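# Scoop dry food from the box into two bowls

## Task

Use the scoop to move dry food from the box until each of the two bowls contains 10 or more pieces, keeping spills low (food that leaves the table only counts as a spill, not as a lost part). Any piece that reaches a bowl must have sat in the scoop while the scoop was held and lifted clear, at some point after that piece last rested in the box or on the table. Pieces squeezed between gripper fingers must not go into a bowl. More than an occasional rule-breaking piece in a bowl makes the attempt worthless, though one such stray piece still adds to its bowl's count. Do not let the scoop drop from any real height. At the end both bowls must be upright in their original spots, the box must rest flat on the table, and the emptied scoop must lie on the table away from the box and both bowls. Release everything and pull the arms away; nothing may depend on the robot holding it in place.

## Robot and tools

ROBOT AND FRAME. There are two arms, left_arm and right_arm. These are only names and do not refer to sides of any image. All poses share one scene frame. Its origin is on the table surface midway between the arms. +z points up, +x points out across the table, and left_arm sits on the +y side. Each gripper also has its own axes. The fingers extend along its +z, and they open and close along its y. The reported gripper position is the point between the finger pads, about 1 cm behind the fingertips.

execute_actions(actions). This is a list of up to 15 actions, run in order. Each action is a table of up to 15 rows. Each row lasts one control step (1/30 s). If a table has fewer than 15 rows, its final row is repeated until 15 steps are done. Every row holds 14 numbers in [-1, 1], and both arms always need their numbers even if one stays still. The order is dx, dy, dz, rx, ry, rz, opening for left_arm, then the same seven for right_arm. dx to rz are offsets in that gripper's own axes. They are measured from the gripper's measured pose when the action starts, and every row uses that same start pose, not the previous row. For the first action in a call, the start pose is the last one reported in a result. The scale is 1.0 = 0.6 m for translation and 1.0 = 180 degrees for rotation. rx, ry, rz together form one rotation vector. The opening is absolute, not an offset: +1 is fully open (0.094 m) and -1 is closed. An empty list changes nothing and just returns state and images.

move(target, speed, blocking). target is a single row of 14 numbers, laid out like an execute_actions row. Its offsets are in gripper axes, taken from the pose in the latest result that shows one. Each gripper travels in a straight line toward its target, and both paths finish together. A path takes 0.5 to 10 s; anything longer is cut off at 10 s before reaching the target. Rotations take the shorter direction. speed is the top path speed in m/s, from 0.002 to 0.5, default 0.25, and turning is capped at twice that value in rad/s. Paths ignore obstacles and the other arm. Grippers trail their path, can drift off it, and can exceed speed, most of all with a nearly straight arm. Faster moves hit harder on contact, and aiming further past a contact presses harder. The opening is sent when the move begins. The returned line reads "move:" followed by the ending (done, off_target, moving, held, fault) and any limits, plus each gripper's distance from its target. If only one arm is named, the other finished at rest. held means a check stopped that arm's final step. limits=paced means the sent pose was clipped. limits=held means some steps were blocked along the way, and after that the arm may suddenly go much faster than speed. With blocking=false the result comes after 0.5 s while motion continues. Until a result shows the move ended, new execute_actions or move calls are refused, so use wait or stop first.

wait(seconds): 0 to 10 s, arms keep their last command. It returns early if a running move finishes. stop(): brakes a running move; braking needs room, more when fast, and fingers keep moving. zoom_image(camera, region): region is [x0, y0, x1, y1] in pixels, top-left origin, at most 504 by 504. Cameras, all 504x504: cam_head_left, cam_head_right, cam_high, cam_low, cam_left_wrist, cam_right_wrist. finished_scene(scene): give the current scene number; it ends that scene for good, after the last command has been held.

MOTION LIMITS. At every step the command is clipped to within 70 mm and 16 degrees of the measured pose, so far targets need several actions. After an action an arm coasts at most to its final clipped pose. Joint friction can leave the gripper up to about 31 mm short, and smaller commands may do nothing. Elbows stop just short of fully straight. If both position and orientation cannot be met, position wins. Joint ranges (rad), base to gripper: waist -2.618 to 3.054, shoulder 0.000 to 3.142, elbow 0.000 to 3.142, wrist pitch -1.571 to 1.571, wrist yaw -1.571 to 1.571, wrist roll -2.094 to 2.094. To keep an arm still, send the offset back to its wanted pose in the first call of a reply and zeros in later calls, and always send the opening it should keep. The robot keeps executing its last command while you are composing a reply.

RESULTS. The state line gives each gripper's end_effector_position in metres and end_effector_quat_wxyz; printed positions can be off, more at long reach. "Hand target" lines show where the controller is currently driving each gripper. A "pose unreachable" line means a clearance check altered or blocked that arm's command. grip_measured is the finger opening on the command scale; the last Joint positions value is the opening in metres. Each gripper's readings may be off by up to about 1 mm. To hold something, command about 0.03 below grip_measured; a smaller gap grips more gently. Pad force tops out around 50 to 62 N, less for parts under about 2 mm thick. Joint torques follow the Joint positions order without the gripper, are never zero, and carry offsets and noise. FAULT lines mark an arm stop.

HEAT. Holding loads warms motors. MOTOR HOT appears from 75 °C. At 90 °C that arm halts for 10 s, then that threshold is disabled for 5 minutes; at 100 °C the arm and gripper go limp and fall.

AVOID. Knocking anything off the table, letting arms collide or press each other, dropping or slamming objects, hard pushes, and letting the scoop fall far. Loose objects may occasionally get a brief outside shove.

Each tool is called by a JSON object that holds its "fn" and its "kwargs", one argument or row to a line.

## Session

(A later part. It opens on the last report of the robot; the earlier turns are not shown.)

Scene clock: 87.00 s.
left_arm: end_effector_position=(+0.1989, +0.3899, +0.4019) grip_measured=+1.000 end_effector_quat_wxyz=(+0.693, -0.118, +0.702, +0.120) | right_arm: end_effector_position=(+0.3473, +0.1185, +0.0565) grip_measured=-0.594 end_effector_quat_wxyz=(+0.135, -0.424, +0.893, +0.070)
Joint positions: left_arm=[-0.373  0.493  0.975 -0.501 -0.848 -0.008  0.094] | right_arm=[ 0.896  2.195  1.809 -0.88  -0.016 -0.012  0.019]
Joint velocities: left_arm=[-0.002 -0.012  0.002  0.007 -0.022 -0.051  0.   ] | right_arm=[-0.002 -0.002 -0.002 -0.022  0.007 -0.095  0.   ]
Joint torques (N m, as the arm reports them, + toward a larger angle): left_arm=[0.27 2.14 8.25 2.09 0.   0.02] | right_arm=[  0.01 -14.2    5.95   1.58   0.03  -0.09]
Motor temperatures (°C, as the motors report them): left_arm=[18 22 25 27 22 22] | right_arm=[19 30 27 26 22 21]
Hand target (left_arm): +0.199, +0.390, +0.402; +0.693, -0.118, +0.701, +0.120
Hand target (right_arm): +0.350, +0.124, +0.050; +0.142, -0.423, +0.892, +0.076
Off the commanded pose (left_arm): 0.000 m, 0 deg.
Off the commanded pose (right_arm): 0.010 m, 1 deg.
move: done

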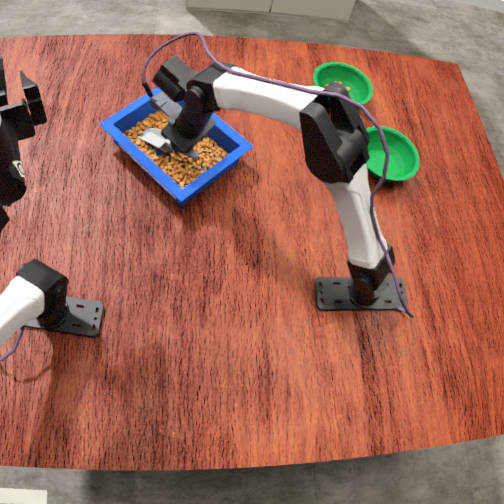

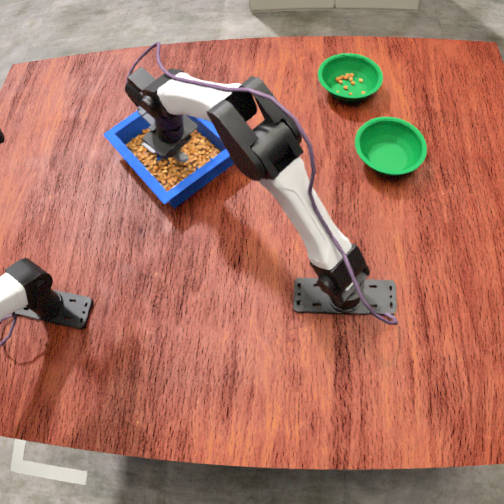

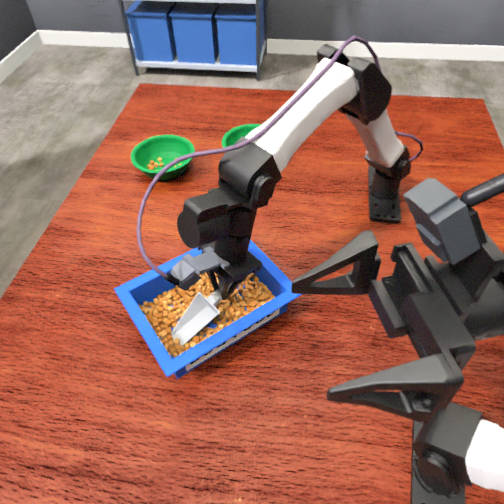

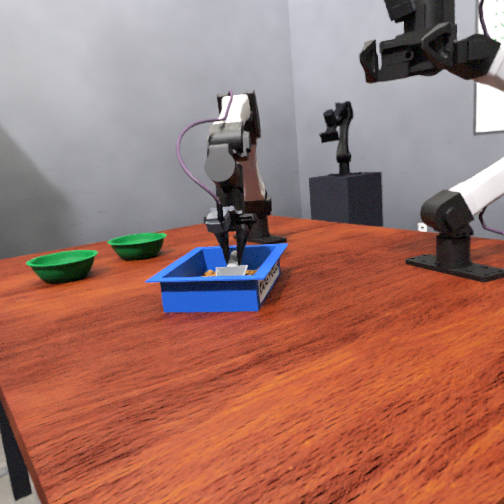

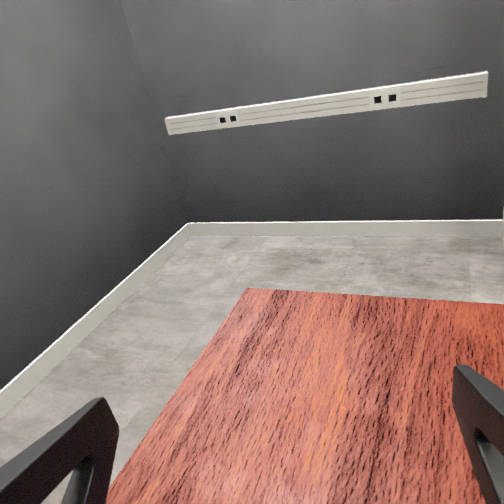

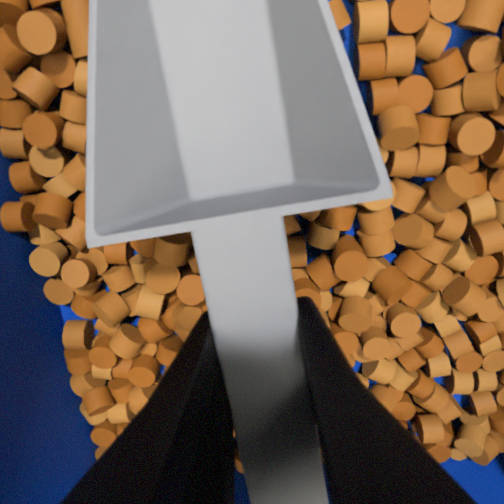

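Tip too high; back off, lower, and push with downward bias.

{"fn": "move", "kwargs": {
  "target": [0,0,0,0,0,0,1,0.05,0,-0.012,0,0.02,0,-0.68],
  "speed": 0.05
}}

{"fn": "move", "kwargs": {
  "target": [0,0,0,0,0,0,1,-0.075,0,0.046,0,-0.025,0,-0.68],
  "speed": 0.08
}}

{"fn": "move", "kwargs": {
  "target": [0,0,0,0,0,0,1,-0.01,0,0.02,0,-0.17,0,-0.68],
  "speed": 0.12
}}

Scene clock: 93.43 s.
left_arm: end_effector_position=(+0.1989, +0.3899, +0.4017) grip_measured=+1.000 end_effector_quat_wxyz=(+0.692, -0.117, +0.702, +0.120) | right_arm: end_effector_position=(+0.3356, +0.1047, +0.0567) grip_measured=-0.594 end_effector_quat_wxyz=(+0.124, -0.424, +0.895, +0.065)
Joint positions: left_arm=[-0.373  0.493  0.975 -0.502 -0.848 -0.008  0.094] | right_arm=[ 0.896  2.143  1.733 -0.881 -0.016 -0.012  0.019]
Joint velocities: left_arm=[ 0.002  0.002 -0.022 -0.081 -0.007  0.022  0.   ] | right_arm=[ 0.017  0.002 -0.012  0.081  0.037  0.022 -0.001]
Joint torques (N m, as the arm reports them, + toward a larger angle): left_arm=[ 0.24  2.14  8.35  2.14 -0.02  0.02] | right_arm=[ -0.19 -16.29   5.11   0.73   0.09  -0.14]
Motor temperatures (°C, as the motors report them): left_arm=[18 22 25 27 22 22] | right_arm=[19 31 27 26 22 21]
Hand target (left_arm): +0.199, +0.390, +0.402; +0.693, -0.118, +0.702, +0.120
Hand target (right_arm): +0.328, +0.095, +0.054; +0.107, -0.425, +0.897, +0.057
Off the commanded pose (left_arm): 0.000 m, 0 deg.
Off the commanded pose (right_arm): 0.013 m, 2 deg.
move: off_target (right_arm)

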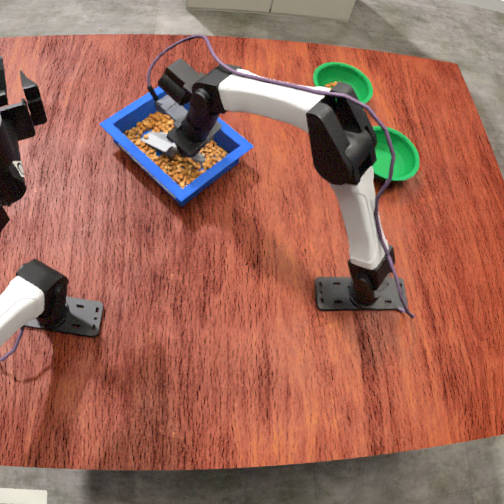

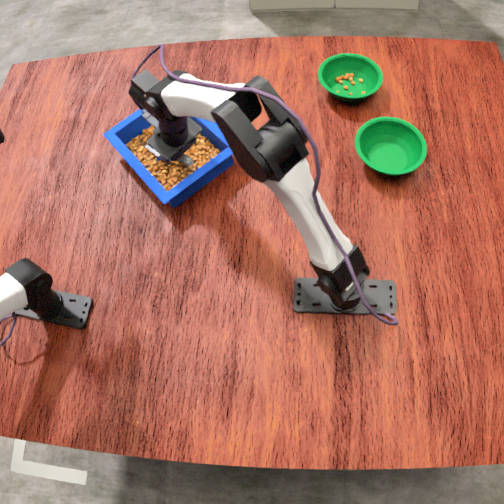

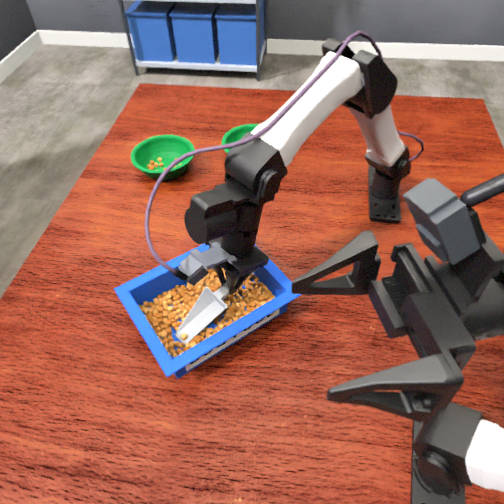

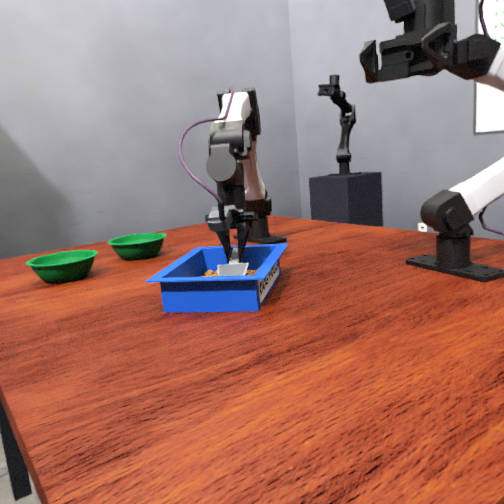

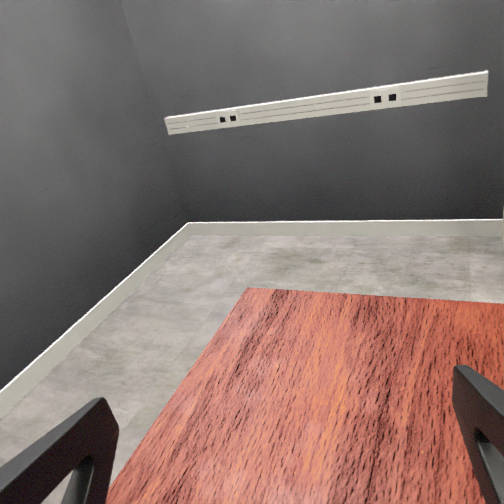

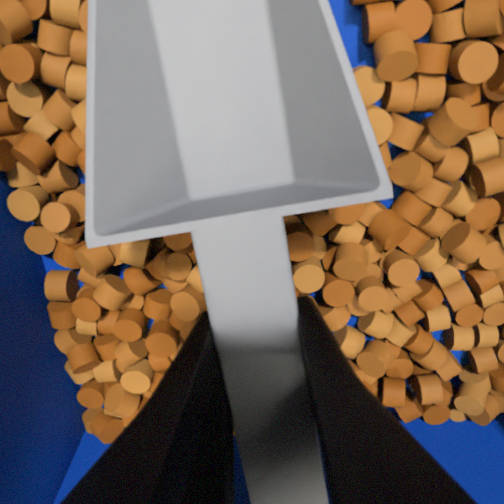

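Scene clock: 94.43 s.
left_arm: end_effector_position=(+0.1989, +0.3899, +0.4014) grip_measured=+1.000 end_effector_quat_wxyz=(+0.692, -0.117, +0.702, +0.121) | right_arm: end_effector_position=(+0.3647, +0.1391, +0.0498) grip_measured=-0.594 end_effector_quat_wxyz=(+0.157, -0.422, +0.889, +0.081)
Joint positions: left_arm=[-0.373  0.493  0.975 -0.503 -0.848 -0.008  0.094] | right_arm=[ 0.896  2.268  1.885 -0.834 -0.016 -0.012  0.019]
Joint velocities: left_arm=[ 0.027 -0.017 -0.007  0.007 -0.007  0.022  0.   ] | right_arm=[-0.012 -0.007 -0.002 -0.051  0.051 -0.022  0.   ]
Joint torques (N m, as the arm reports them, + toward a larger angle): left_arm=[ 0.24  2.2   7.97  2.14 -0.02  0.01] | right_arm=[ -0.01 -13.62   7.68   1.42   0.07  -0.11]
Motor temperatures (°C, as the motors report them): left_arm=[18 22 25 27 22 22] | right_arm=[19 32 27 26 22 21]
Hand target (left_arm): +0.199, +0.390, +0.402; +0.692, -0.117, +0.702, +0.120
Hand target (right_arm): +0.368, +0.144, +0.043; +0.159, -0.422, +0.889, +0.082
Off the commanded pose (left_arm): 0.000 m, 0 deg.
Off the commanded pose (right_arm): 0.009 m, 0 deg.
move: done

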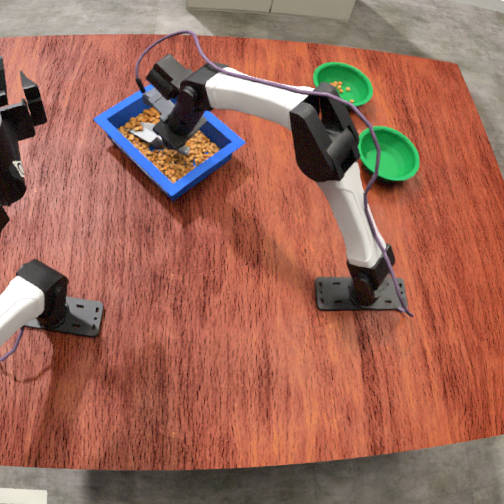

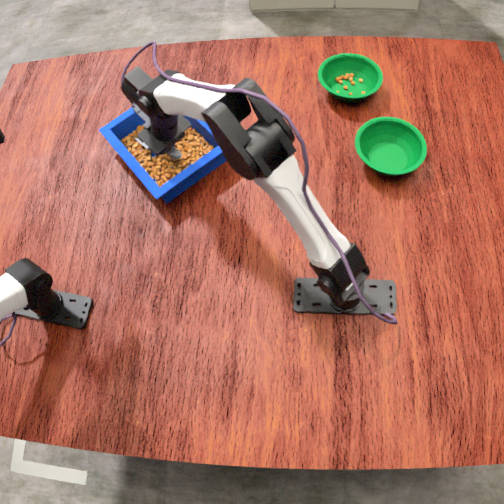

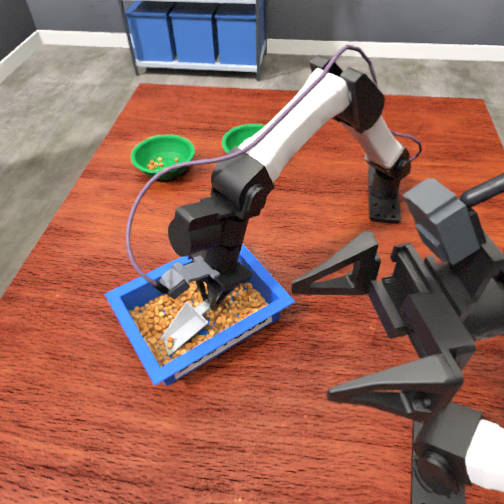

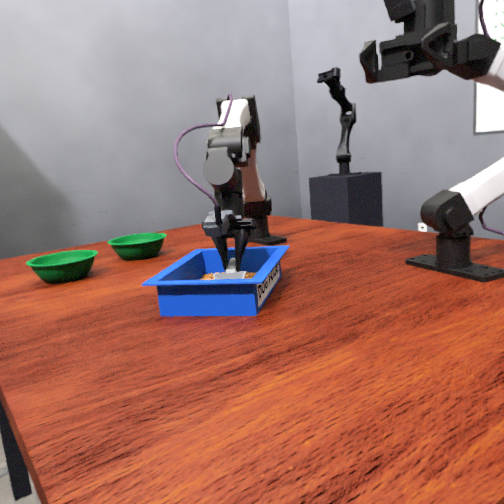

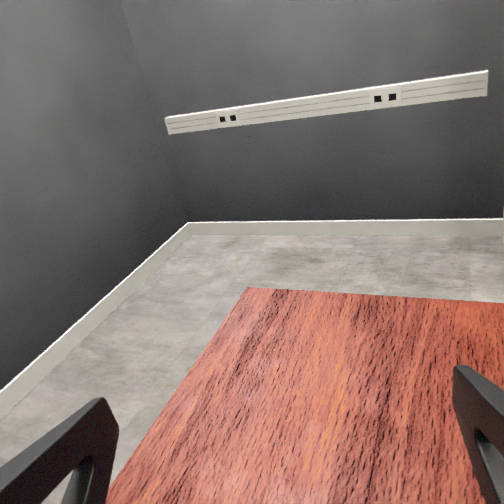

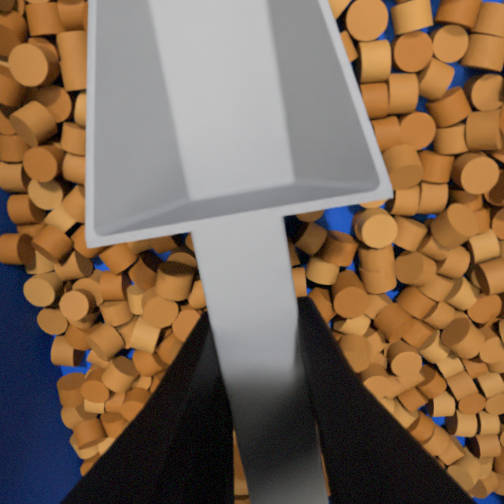

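Scene clock: 97.07 s.
left_arm: end_effector_position=(+0.1989, +0.3899, +0.4012) grip_measured=+1.000 end_effector_quat_wxyz=(+0.692, -0.117, +0.703, +0.121) | right_arm: end_effector_position=(+0.3672, +0.1430, +0.0350) grip_measured=-0.594 end_effector_quat_wxyz=(+0.373, -0.393, +0.821, +0.180)
Joint positions: left_arm=[-0.373  0.493  0.975 -0.504 -0.848 -0.008  0.094] | right_arm=[ 0.896  2.051  1.168  0.165 -0.02  -0.012  0.019]
Joint velocities: left_arm=[-0.002  0.002  0.007 -0.037 -0.007  0.007  0.   ] | right_arm=[ 0.012 -0.002 -0.012  0.007  0.051  0.022  0.001]
Joint torques (N m, as the arm reports them, + toward a larger angle): left_arm=[ 0.42  2.24  8.32  2.13  0.   -0.01] | right_arm=[ -0.37 -14.31   5.62   2.51  -0.01  -0.11]
Motor temperatures (°C, as the motors report them): left_arm=[18 22 25 28 22 22] | right_arm=[19 32 27 26 22 21]
Hand target (left_arm): +0.199, +0.390, +0.401; +0.692, -0.117, +0.702, +0.121
Hand target (right_arm): +0.370, +0.145, +0.041; +0.386, -0.389, +0.815, +0.190
Off the commanded pose (left_arm): 0.000 m, 0 deg.
Off the commanded pose (right_arm): 0.008 m, 2 deg.
move: done

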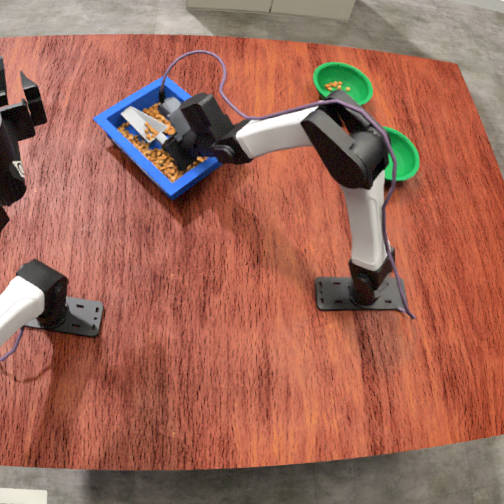

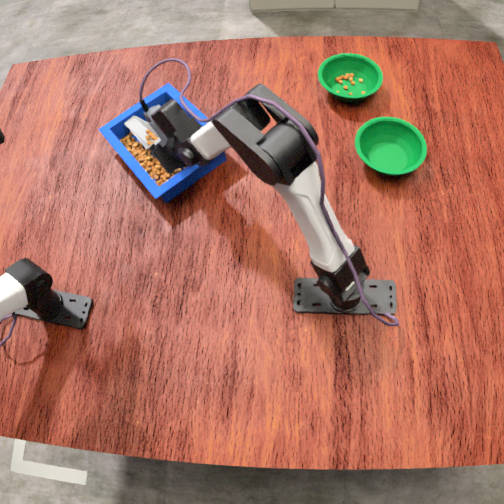

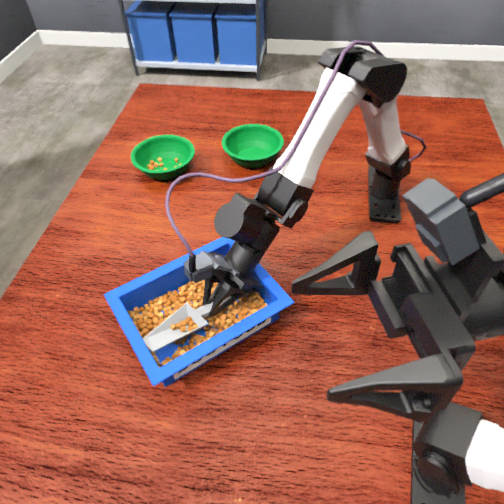

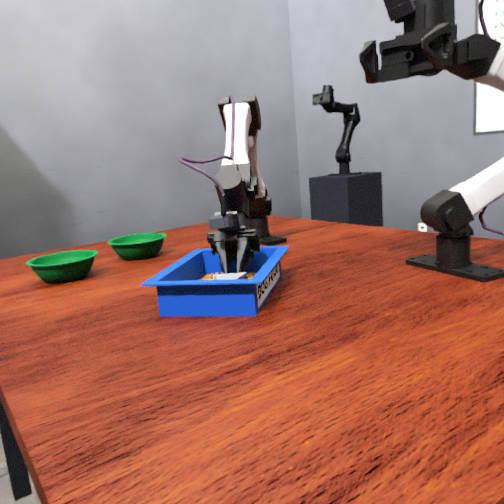

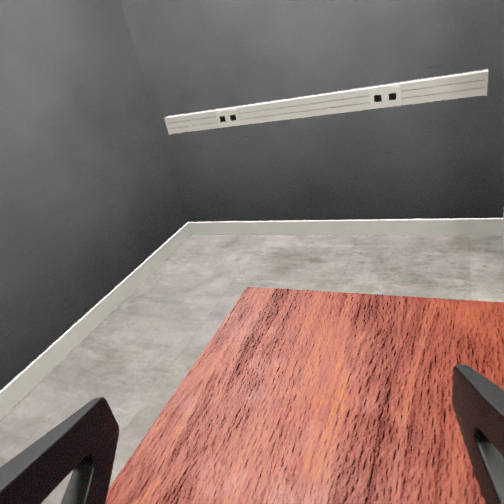

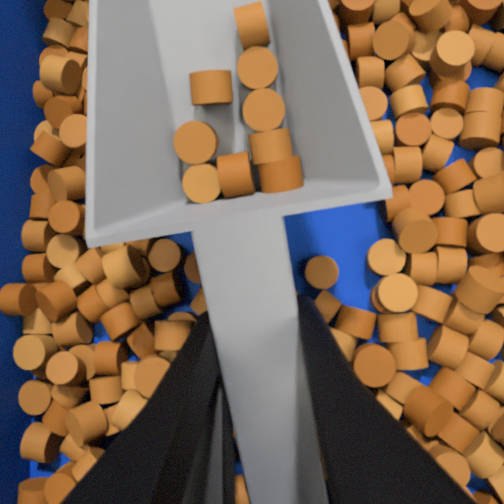

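{"fn": "move", "kwargs": {
  "target": [0,0,0,0,0,0,1,0.012,-0.03,-0.045,0,0.155,0,-0.68],
  "speed": 0.12
}}

{"fn": "move", "kwargs": {
  "target": [0,0,0,0,0,0,1,-0.055,0,0.035,0,-0.01,0,-0.68],
  "speed": 0.06
}}

{"fn": "move", "kwargs": {
  "target": [0,0,0,0,0,0,1,-0.01,0,0.005,0,-0.155,0,-0.68],
  "speed": 0.12
}}

Scene clock: 104.73 s.
left_arm: end_effector_position=(+0.1989, +0.3899, +0.4009) grip_measured=+1.000 end_effector_quat_wxyz=(+0.691, -0.116, +0.703, +0.121) | right_arm: end_effector_position=(+0.3661, +0.1192, +0.0547) grip_measured=-0.594 end_effector_quat_wxyz=(+0.181, -0.419, +0.885, +0.087)
Joint positions: left_arm=[-0.373  0.493  0.975 -0.505 -0.848 -0.008  0.094] | right_arm=[ 0.868  2.161  1.713 -0.719 -0.02  -0.039  0.019]
Joint velocities: left_arm=[-0.002  0.012  0.022  0.051 -0.022  0.022  0.   ] | right_arm=[-0.012 -0.017  0.002 -0.022 -0.007 -0.037  0.   ]
Joint torques (N m, as the arm reports them, + toward a larger angle): left_arm=[ 0.11  2.21  8.22  2.11  0.01 -0.01] | right_arm=[ -0.83 -13.29   7.66   1.02   0.02  -0.25]
Motor temperatures (°C, as the motors report them): left_arm=[18 22 25 28 22 22] | right_arm=[19 33 27 28 22 21]
Hand target (left_arm): +0.199, +0.390, +0.401; +0.692, -0.117, +0.703, +0.121
Hand target (right_arm): +0.366, +0.114, +0.047; +0.164, -0.422, +0.888, +0.081
Off the commanded pose (left_arm): 0.000 m, 0 deg.
Off the commanded pose (right_arm): 0.010 m, 2 deg.
move: done

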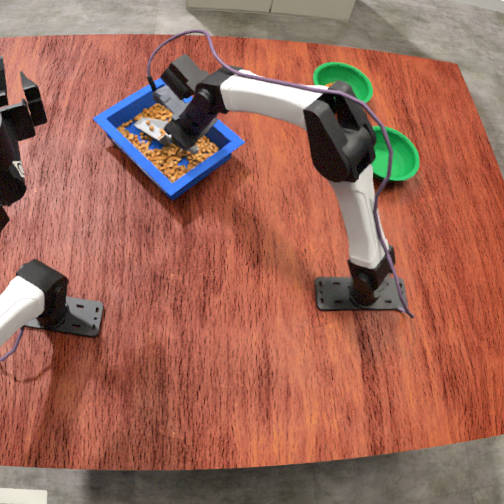

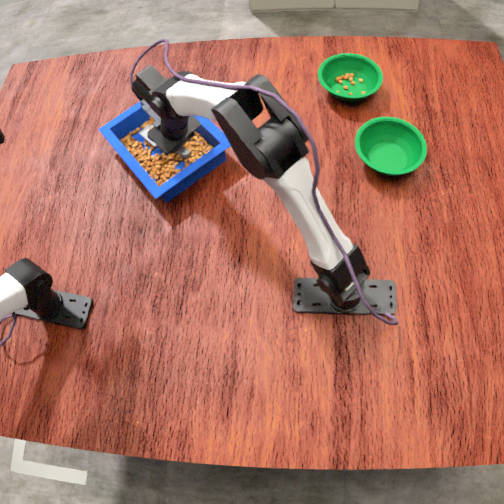

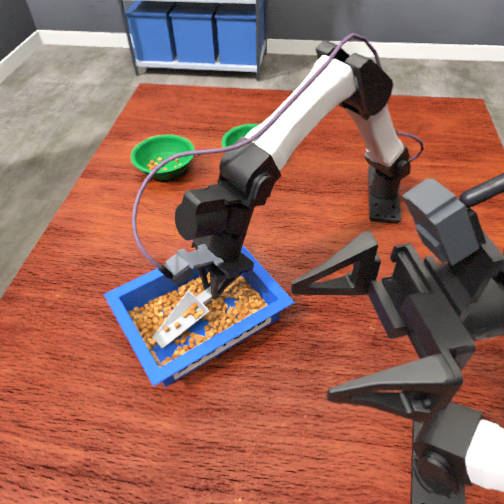

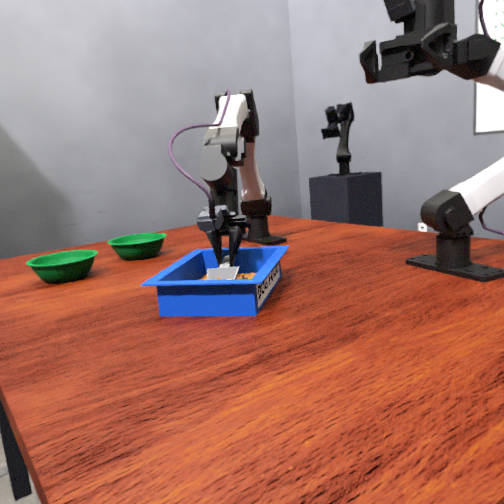

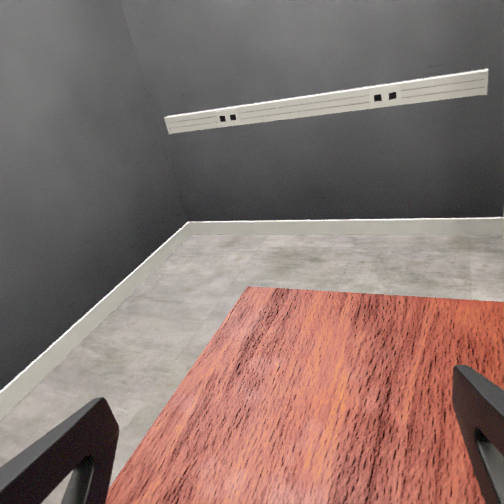

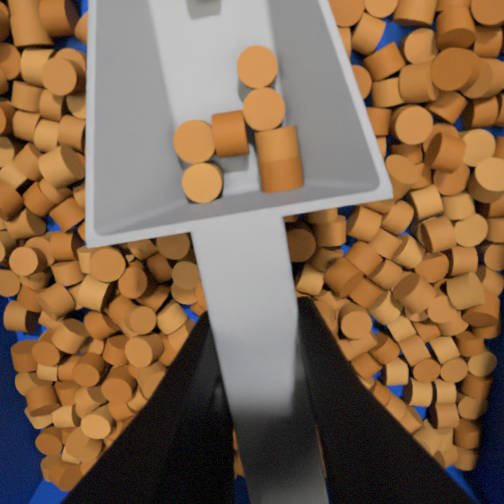

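Scene clock: 105.70 s.
left_arm: end_effector_position=(+0.1989, +0.3899, +0.4007) grip_measured=+1.000 end_effector_quat_wxyz=(+0.691, -0.116, +0.703, +0.121) | right_arm: end_effector_position=(+0.3899, +0.1458, +0.0517) grip_measured=-0.594 end_effector_quat_wxyz=(+0.196, -0.418, +0.882, +0.094)
Joint positions: left_arm=[-0.373  0.493  0.975 -0.507 -0.848 -0.008  0.094] | right_arm=[ 0.868  2.283  1.887 -0.737 -0.02  -0.039  0.019]
Joint velocities: left_arm=[ 0.012 -0.012 -0.012 -0.051 -0.007 -0.007  0.   ] | right_arm=[-0.002 -0.012 -0.017 -0.051  0.051 -0.066  0.   ]
Joint torques (N m, as the arm reports them, + toward a larger angle): left_arm=[ 0.26  2.35  8.36  2.14 -0.01 -0.01] | right_arm=[  0.11 -14.73   8.11   1.37   0.08  -0.09]
Motor temperatures (°C, as the motors report them): left_arm=[18 22 25 28 22 22] | right_arm=[19 33 27 27 22 21]
Hand target (left_arm): +0.199, +0.390, +0.401; +0.691, -0.116, +0.703, +0.121
Hand target (right_arm): +0.391, +0.149, +0.048; +0.195, -0.418, +0.882, +0.094
Off the commanded pose (left_arm): 0.000 m, 0 deg.
Off the commanded pose (right_arm): 0.005 m, 0 deg.
move: done

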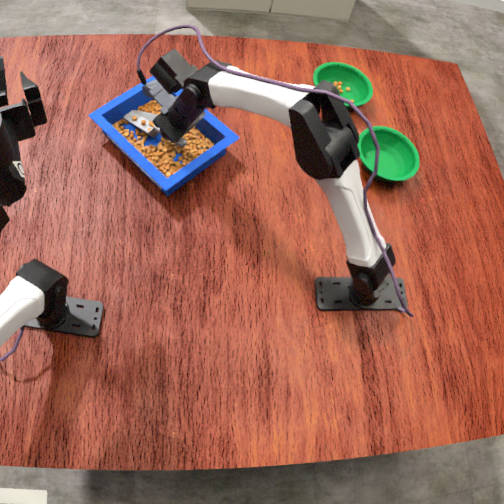

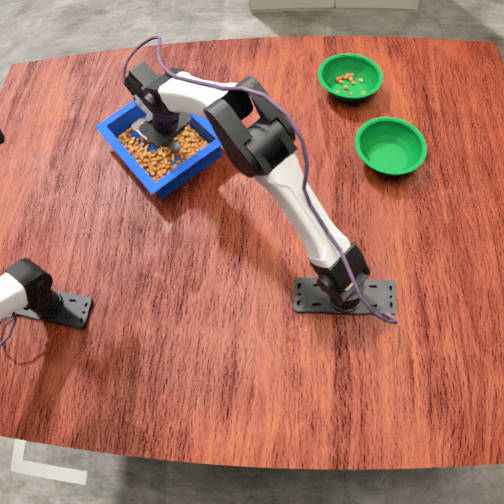

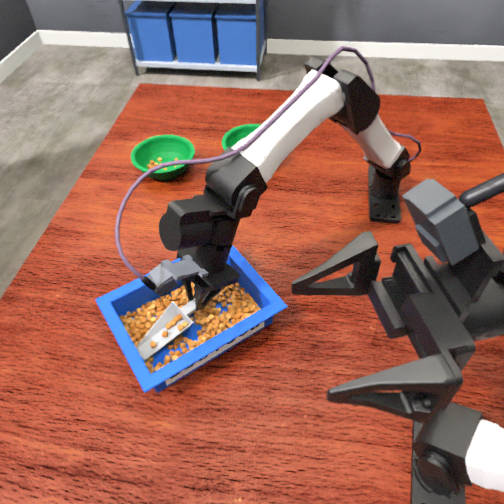

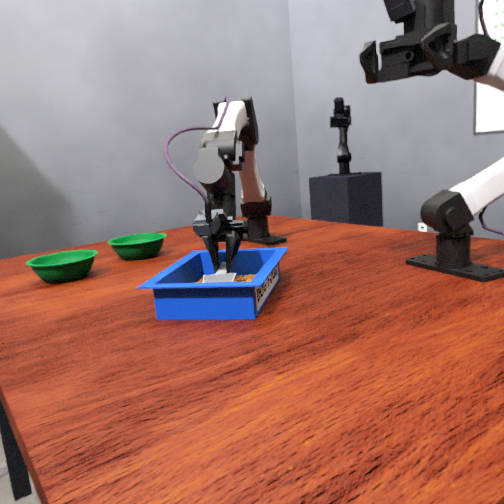

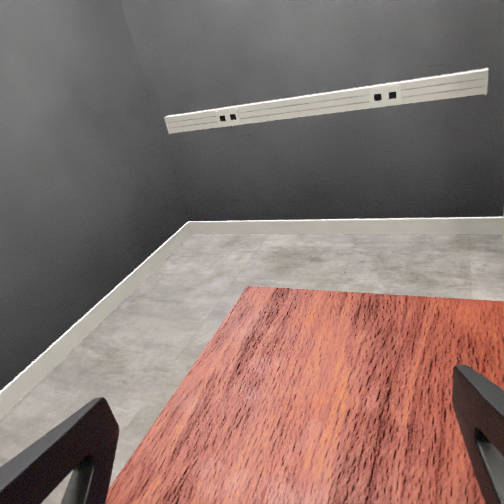

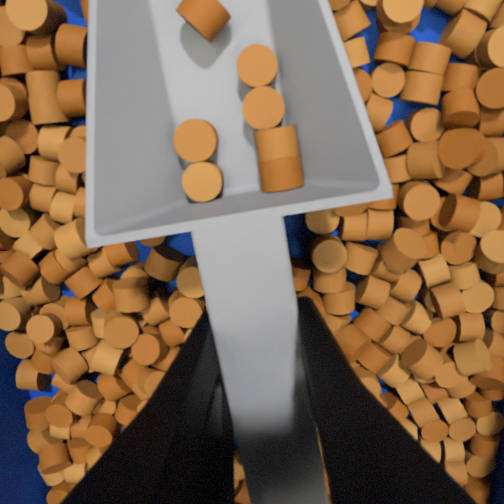

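Scene clock: 108.30 s.
left_arm: end_effector_position=(+0.1989, +0.3899, +0.4005) grip_measured=+1.000 end_effector_quat_wxyz=(+0.691, -0.116, +0.703, +0.122) | right_arm: end_effector_position=(+0.3898, +0.1497, +0.0445) grip_measured=-0.594 end_effector_quat_wxyz=(+0.391, -0.391, +0.813, +0.183)
Joint positions: left_arm=[-0.373  0.493  0.975 -0.508 -0.848 -0.008  0.094] | right_arm=[ 0.868  2.088  1.24   0.169 -0.035 -0.039  0.019]
Joint velocities: left_arm=[-0.007 -0.017  0.002 -0.022  0.022  0.081  0.   ] | right_arm=[-0.037  0.002 -0.007 -0.066 -0.051 -0.051  0.001]
Joint torques (N m, as the arm reports them, + toward a larger angle): left_arm=[ 0.25  2.14  8.28  2.11 -0.06  0.03] | right_arm=[ -0.7  -15.43   5.66   2.48  -0.05  -0.09]
Motor temperatures (°C, as the motors report them): left_arm=[18 22 25 28 22 22] | right_arm=[19 34 27 28 22 21]
Hand target (left_arm): +0.199, +0.390, +0.401; +0.691, -0.116, +0.703, +0.121
Hand target (right_arm): +0.393, +0.150, +0.052; +0.402, -0.386, +0.807, +0.192
Off the commanded pose (left_arm): 0.000 m, 0 deg.
Off the commanded pose (right_arm): 0.008 m, 2 deg.
move: done

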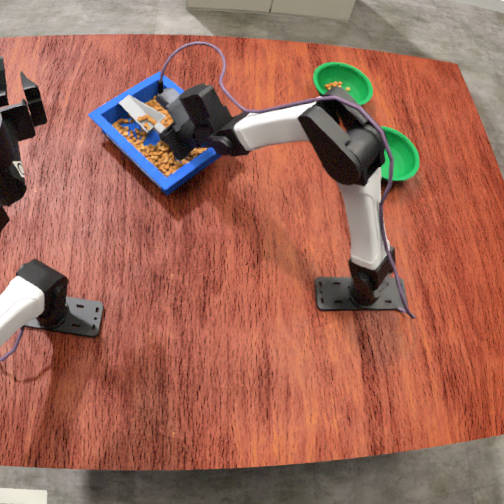

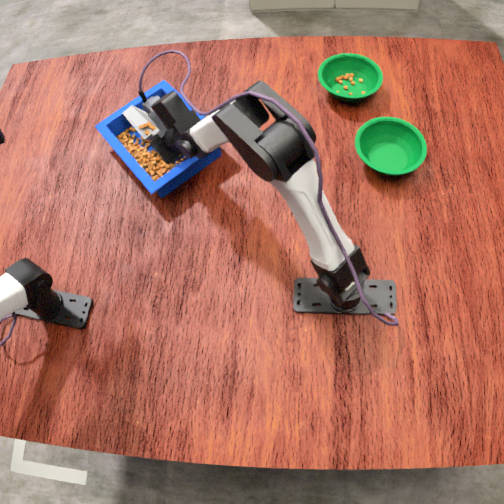

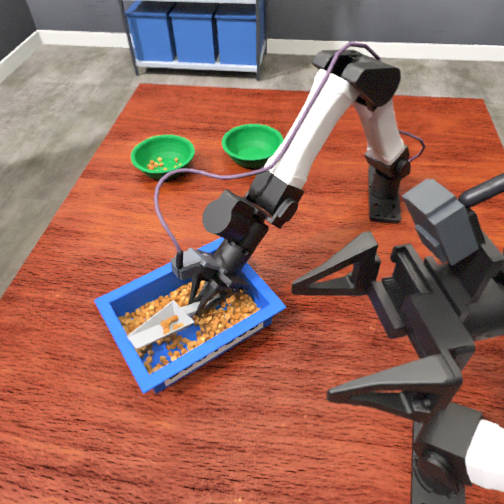

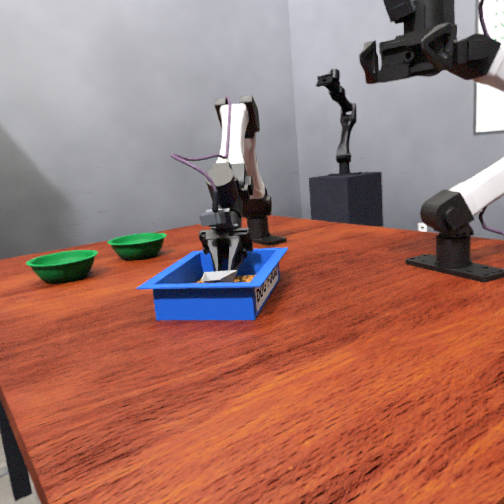

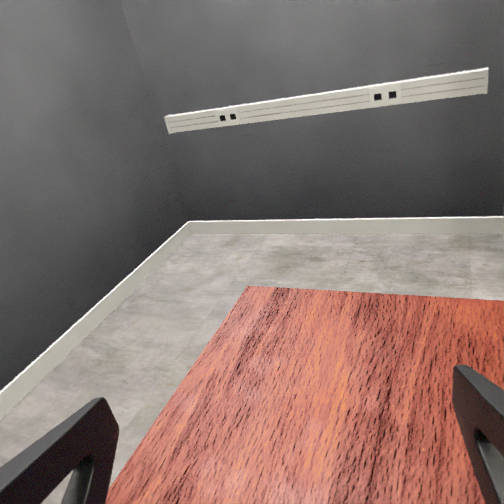

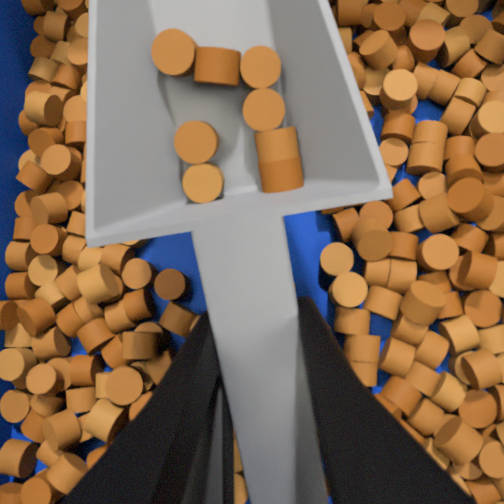

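{"fn": "move", "kwargs": {
  "target": [0,0,0,0,0,0,1,0.055,0.015,-0.09,0,0.18,0,-0.68],
  "speed": 0.12
}}

{"fn": "zoom_image", "kwargs": {
  "camera": "cam_high",
  "region": [95,200,295,400]
}}

Scene clock: 114.23 s.
left_arm: end_effector_position=(+0.1989, +0.3899, +0.4003) grip_measured=+1.000 end_effector_quat_wxyz=(+0.690, -0.116, +0.704, +0.122) | right_arm: end_effector_position=(+0.3481, +0.1083, +0.0560) grip_measured=-0.594 end_effector_quat_wxyz=(+0.160, -0.425, +0.888, +0.075)
Joint positions: left_arm=[-0.373  0.493  0.975 -0.509 -0.848 -0.008  0.094] | right_arm=[ 0.884  2.121  1.673 -0.767 -0.009 -0.032  0.019]
Joint velocities: left_arm=[ 0.002 -0.017  0.017  0.037 -0.007  0.037  0.   ] | right_arm=[ 0.002 -0.007 -0.002 -0.037  0.007 -0.037 -0.   ]
Joint torques (N m, as the arm reports them, + toward a larger angle): left_arm=[ 0.01  2.19  8.15  2.18  0.01 -0.01] | right_arm=[  0.6  -13.34   7.66   0.94   0.2    0.  ]
Motor temperatures (°C, as the motors report them): left_arm=[18 22 25 28 22 22] | right_arm=[19 35 27 28 22 21]
Hand target (left_arm): +0.199, +0.390, +0.401; +0.691, -0.116, +0.703, +0.122
Hand target (right_arm): +0.344, +0.108, +0.052; +0.149, -0.424, +0.891, +0.067
Off the commanded pose (left_arm): 0.000 m, 0 deg.
Off the commanded pose (right_arm): 0.006 m, 2 deg.
move: done

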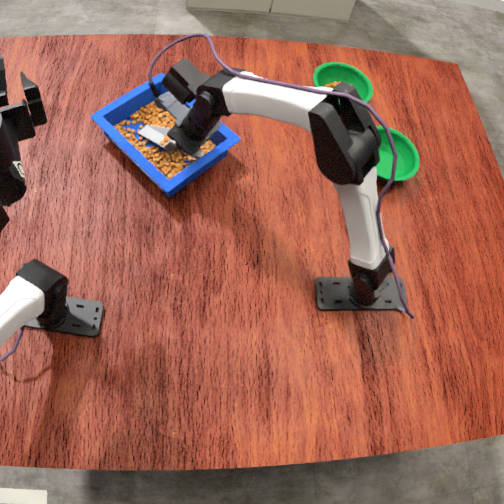

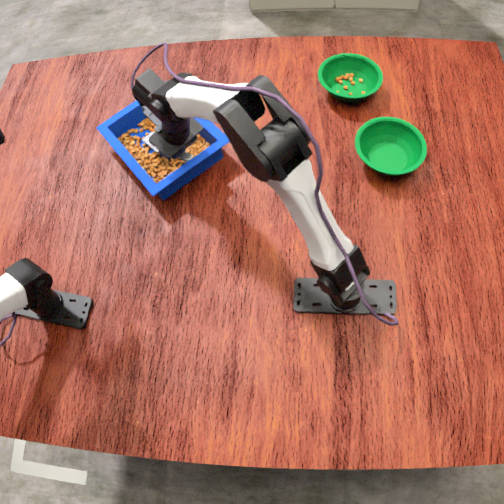

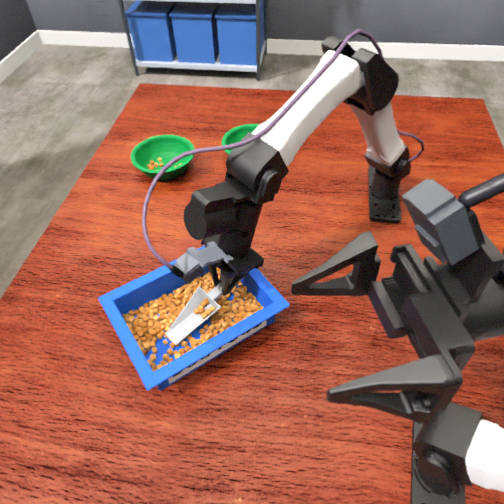

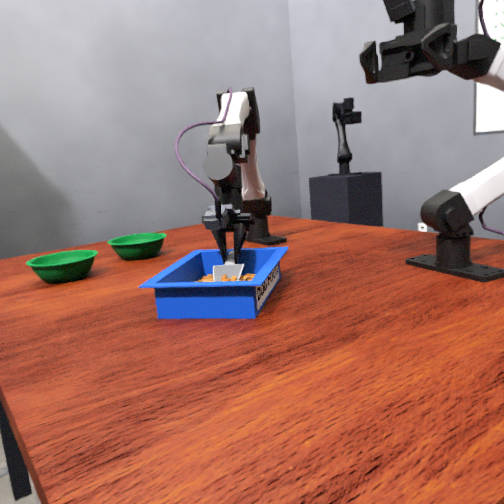

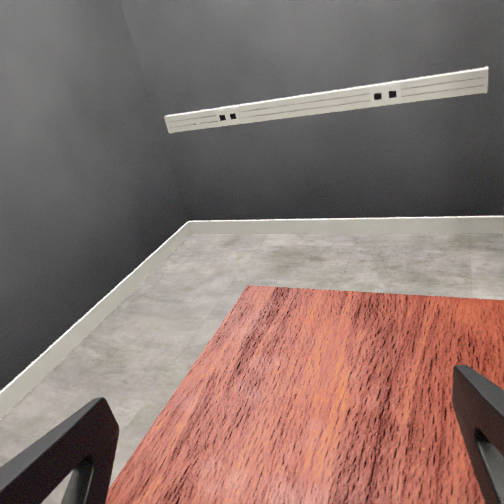

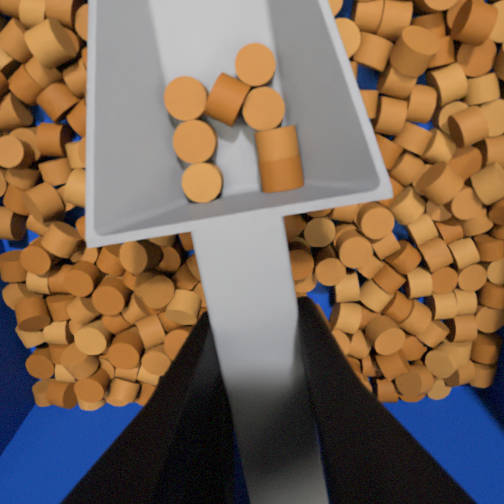

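Region (95, 200, 295, 400) of cam_high's 504x504 image, scaled by 2.520, with more detail than that image has.

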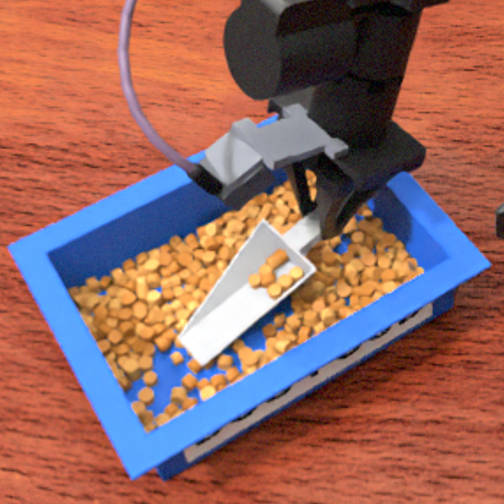

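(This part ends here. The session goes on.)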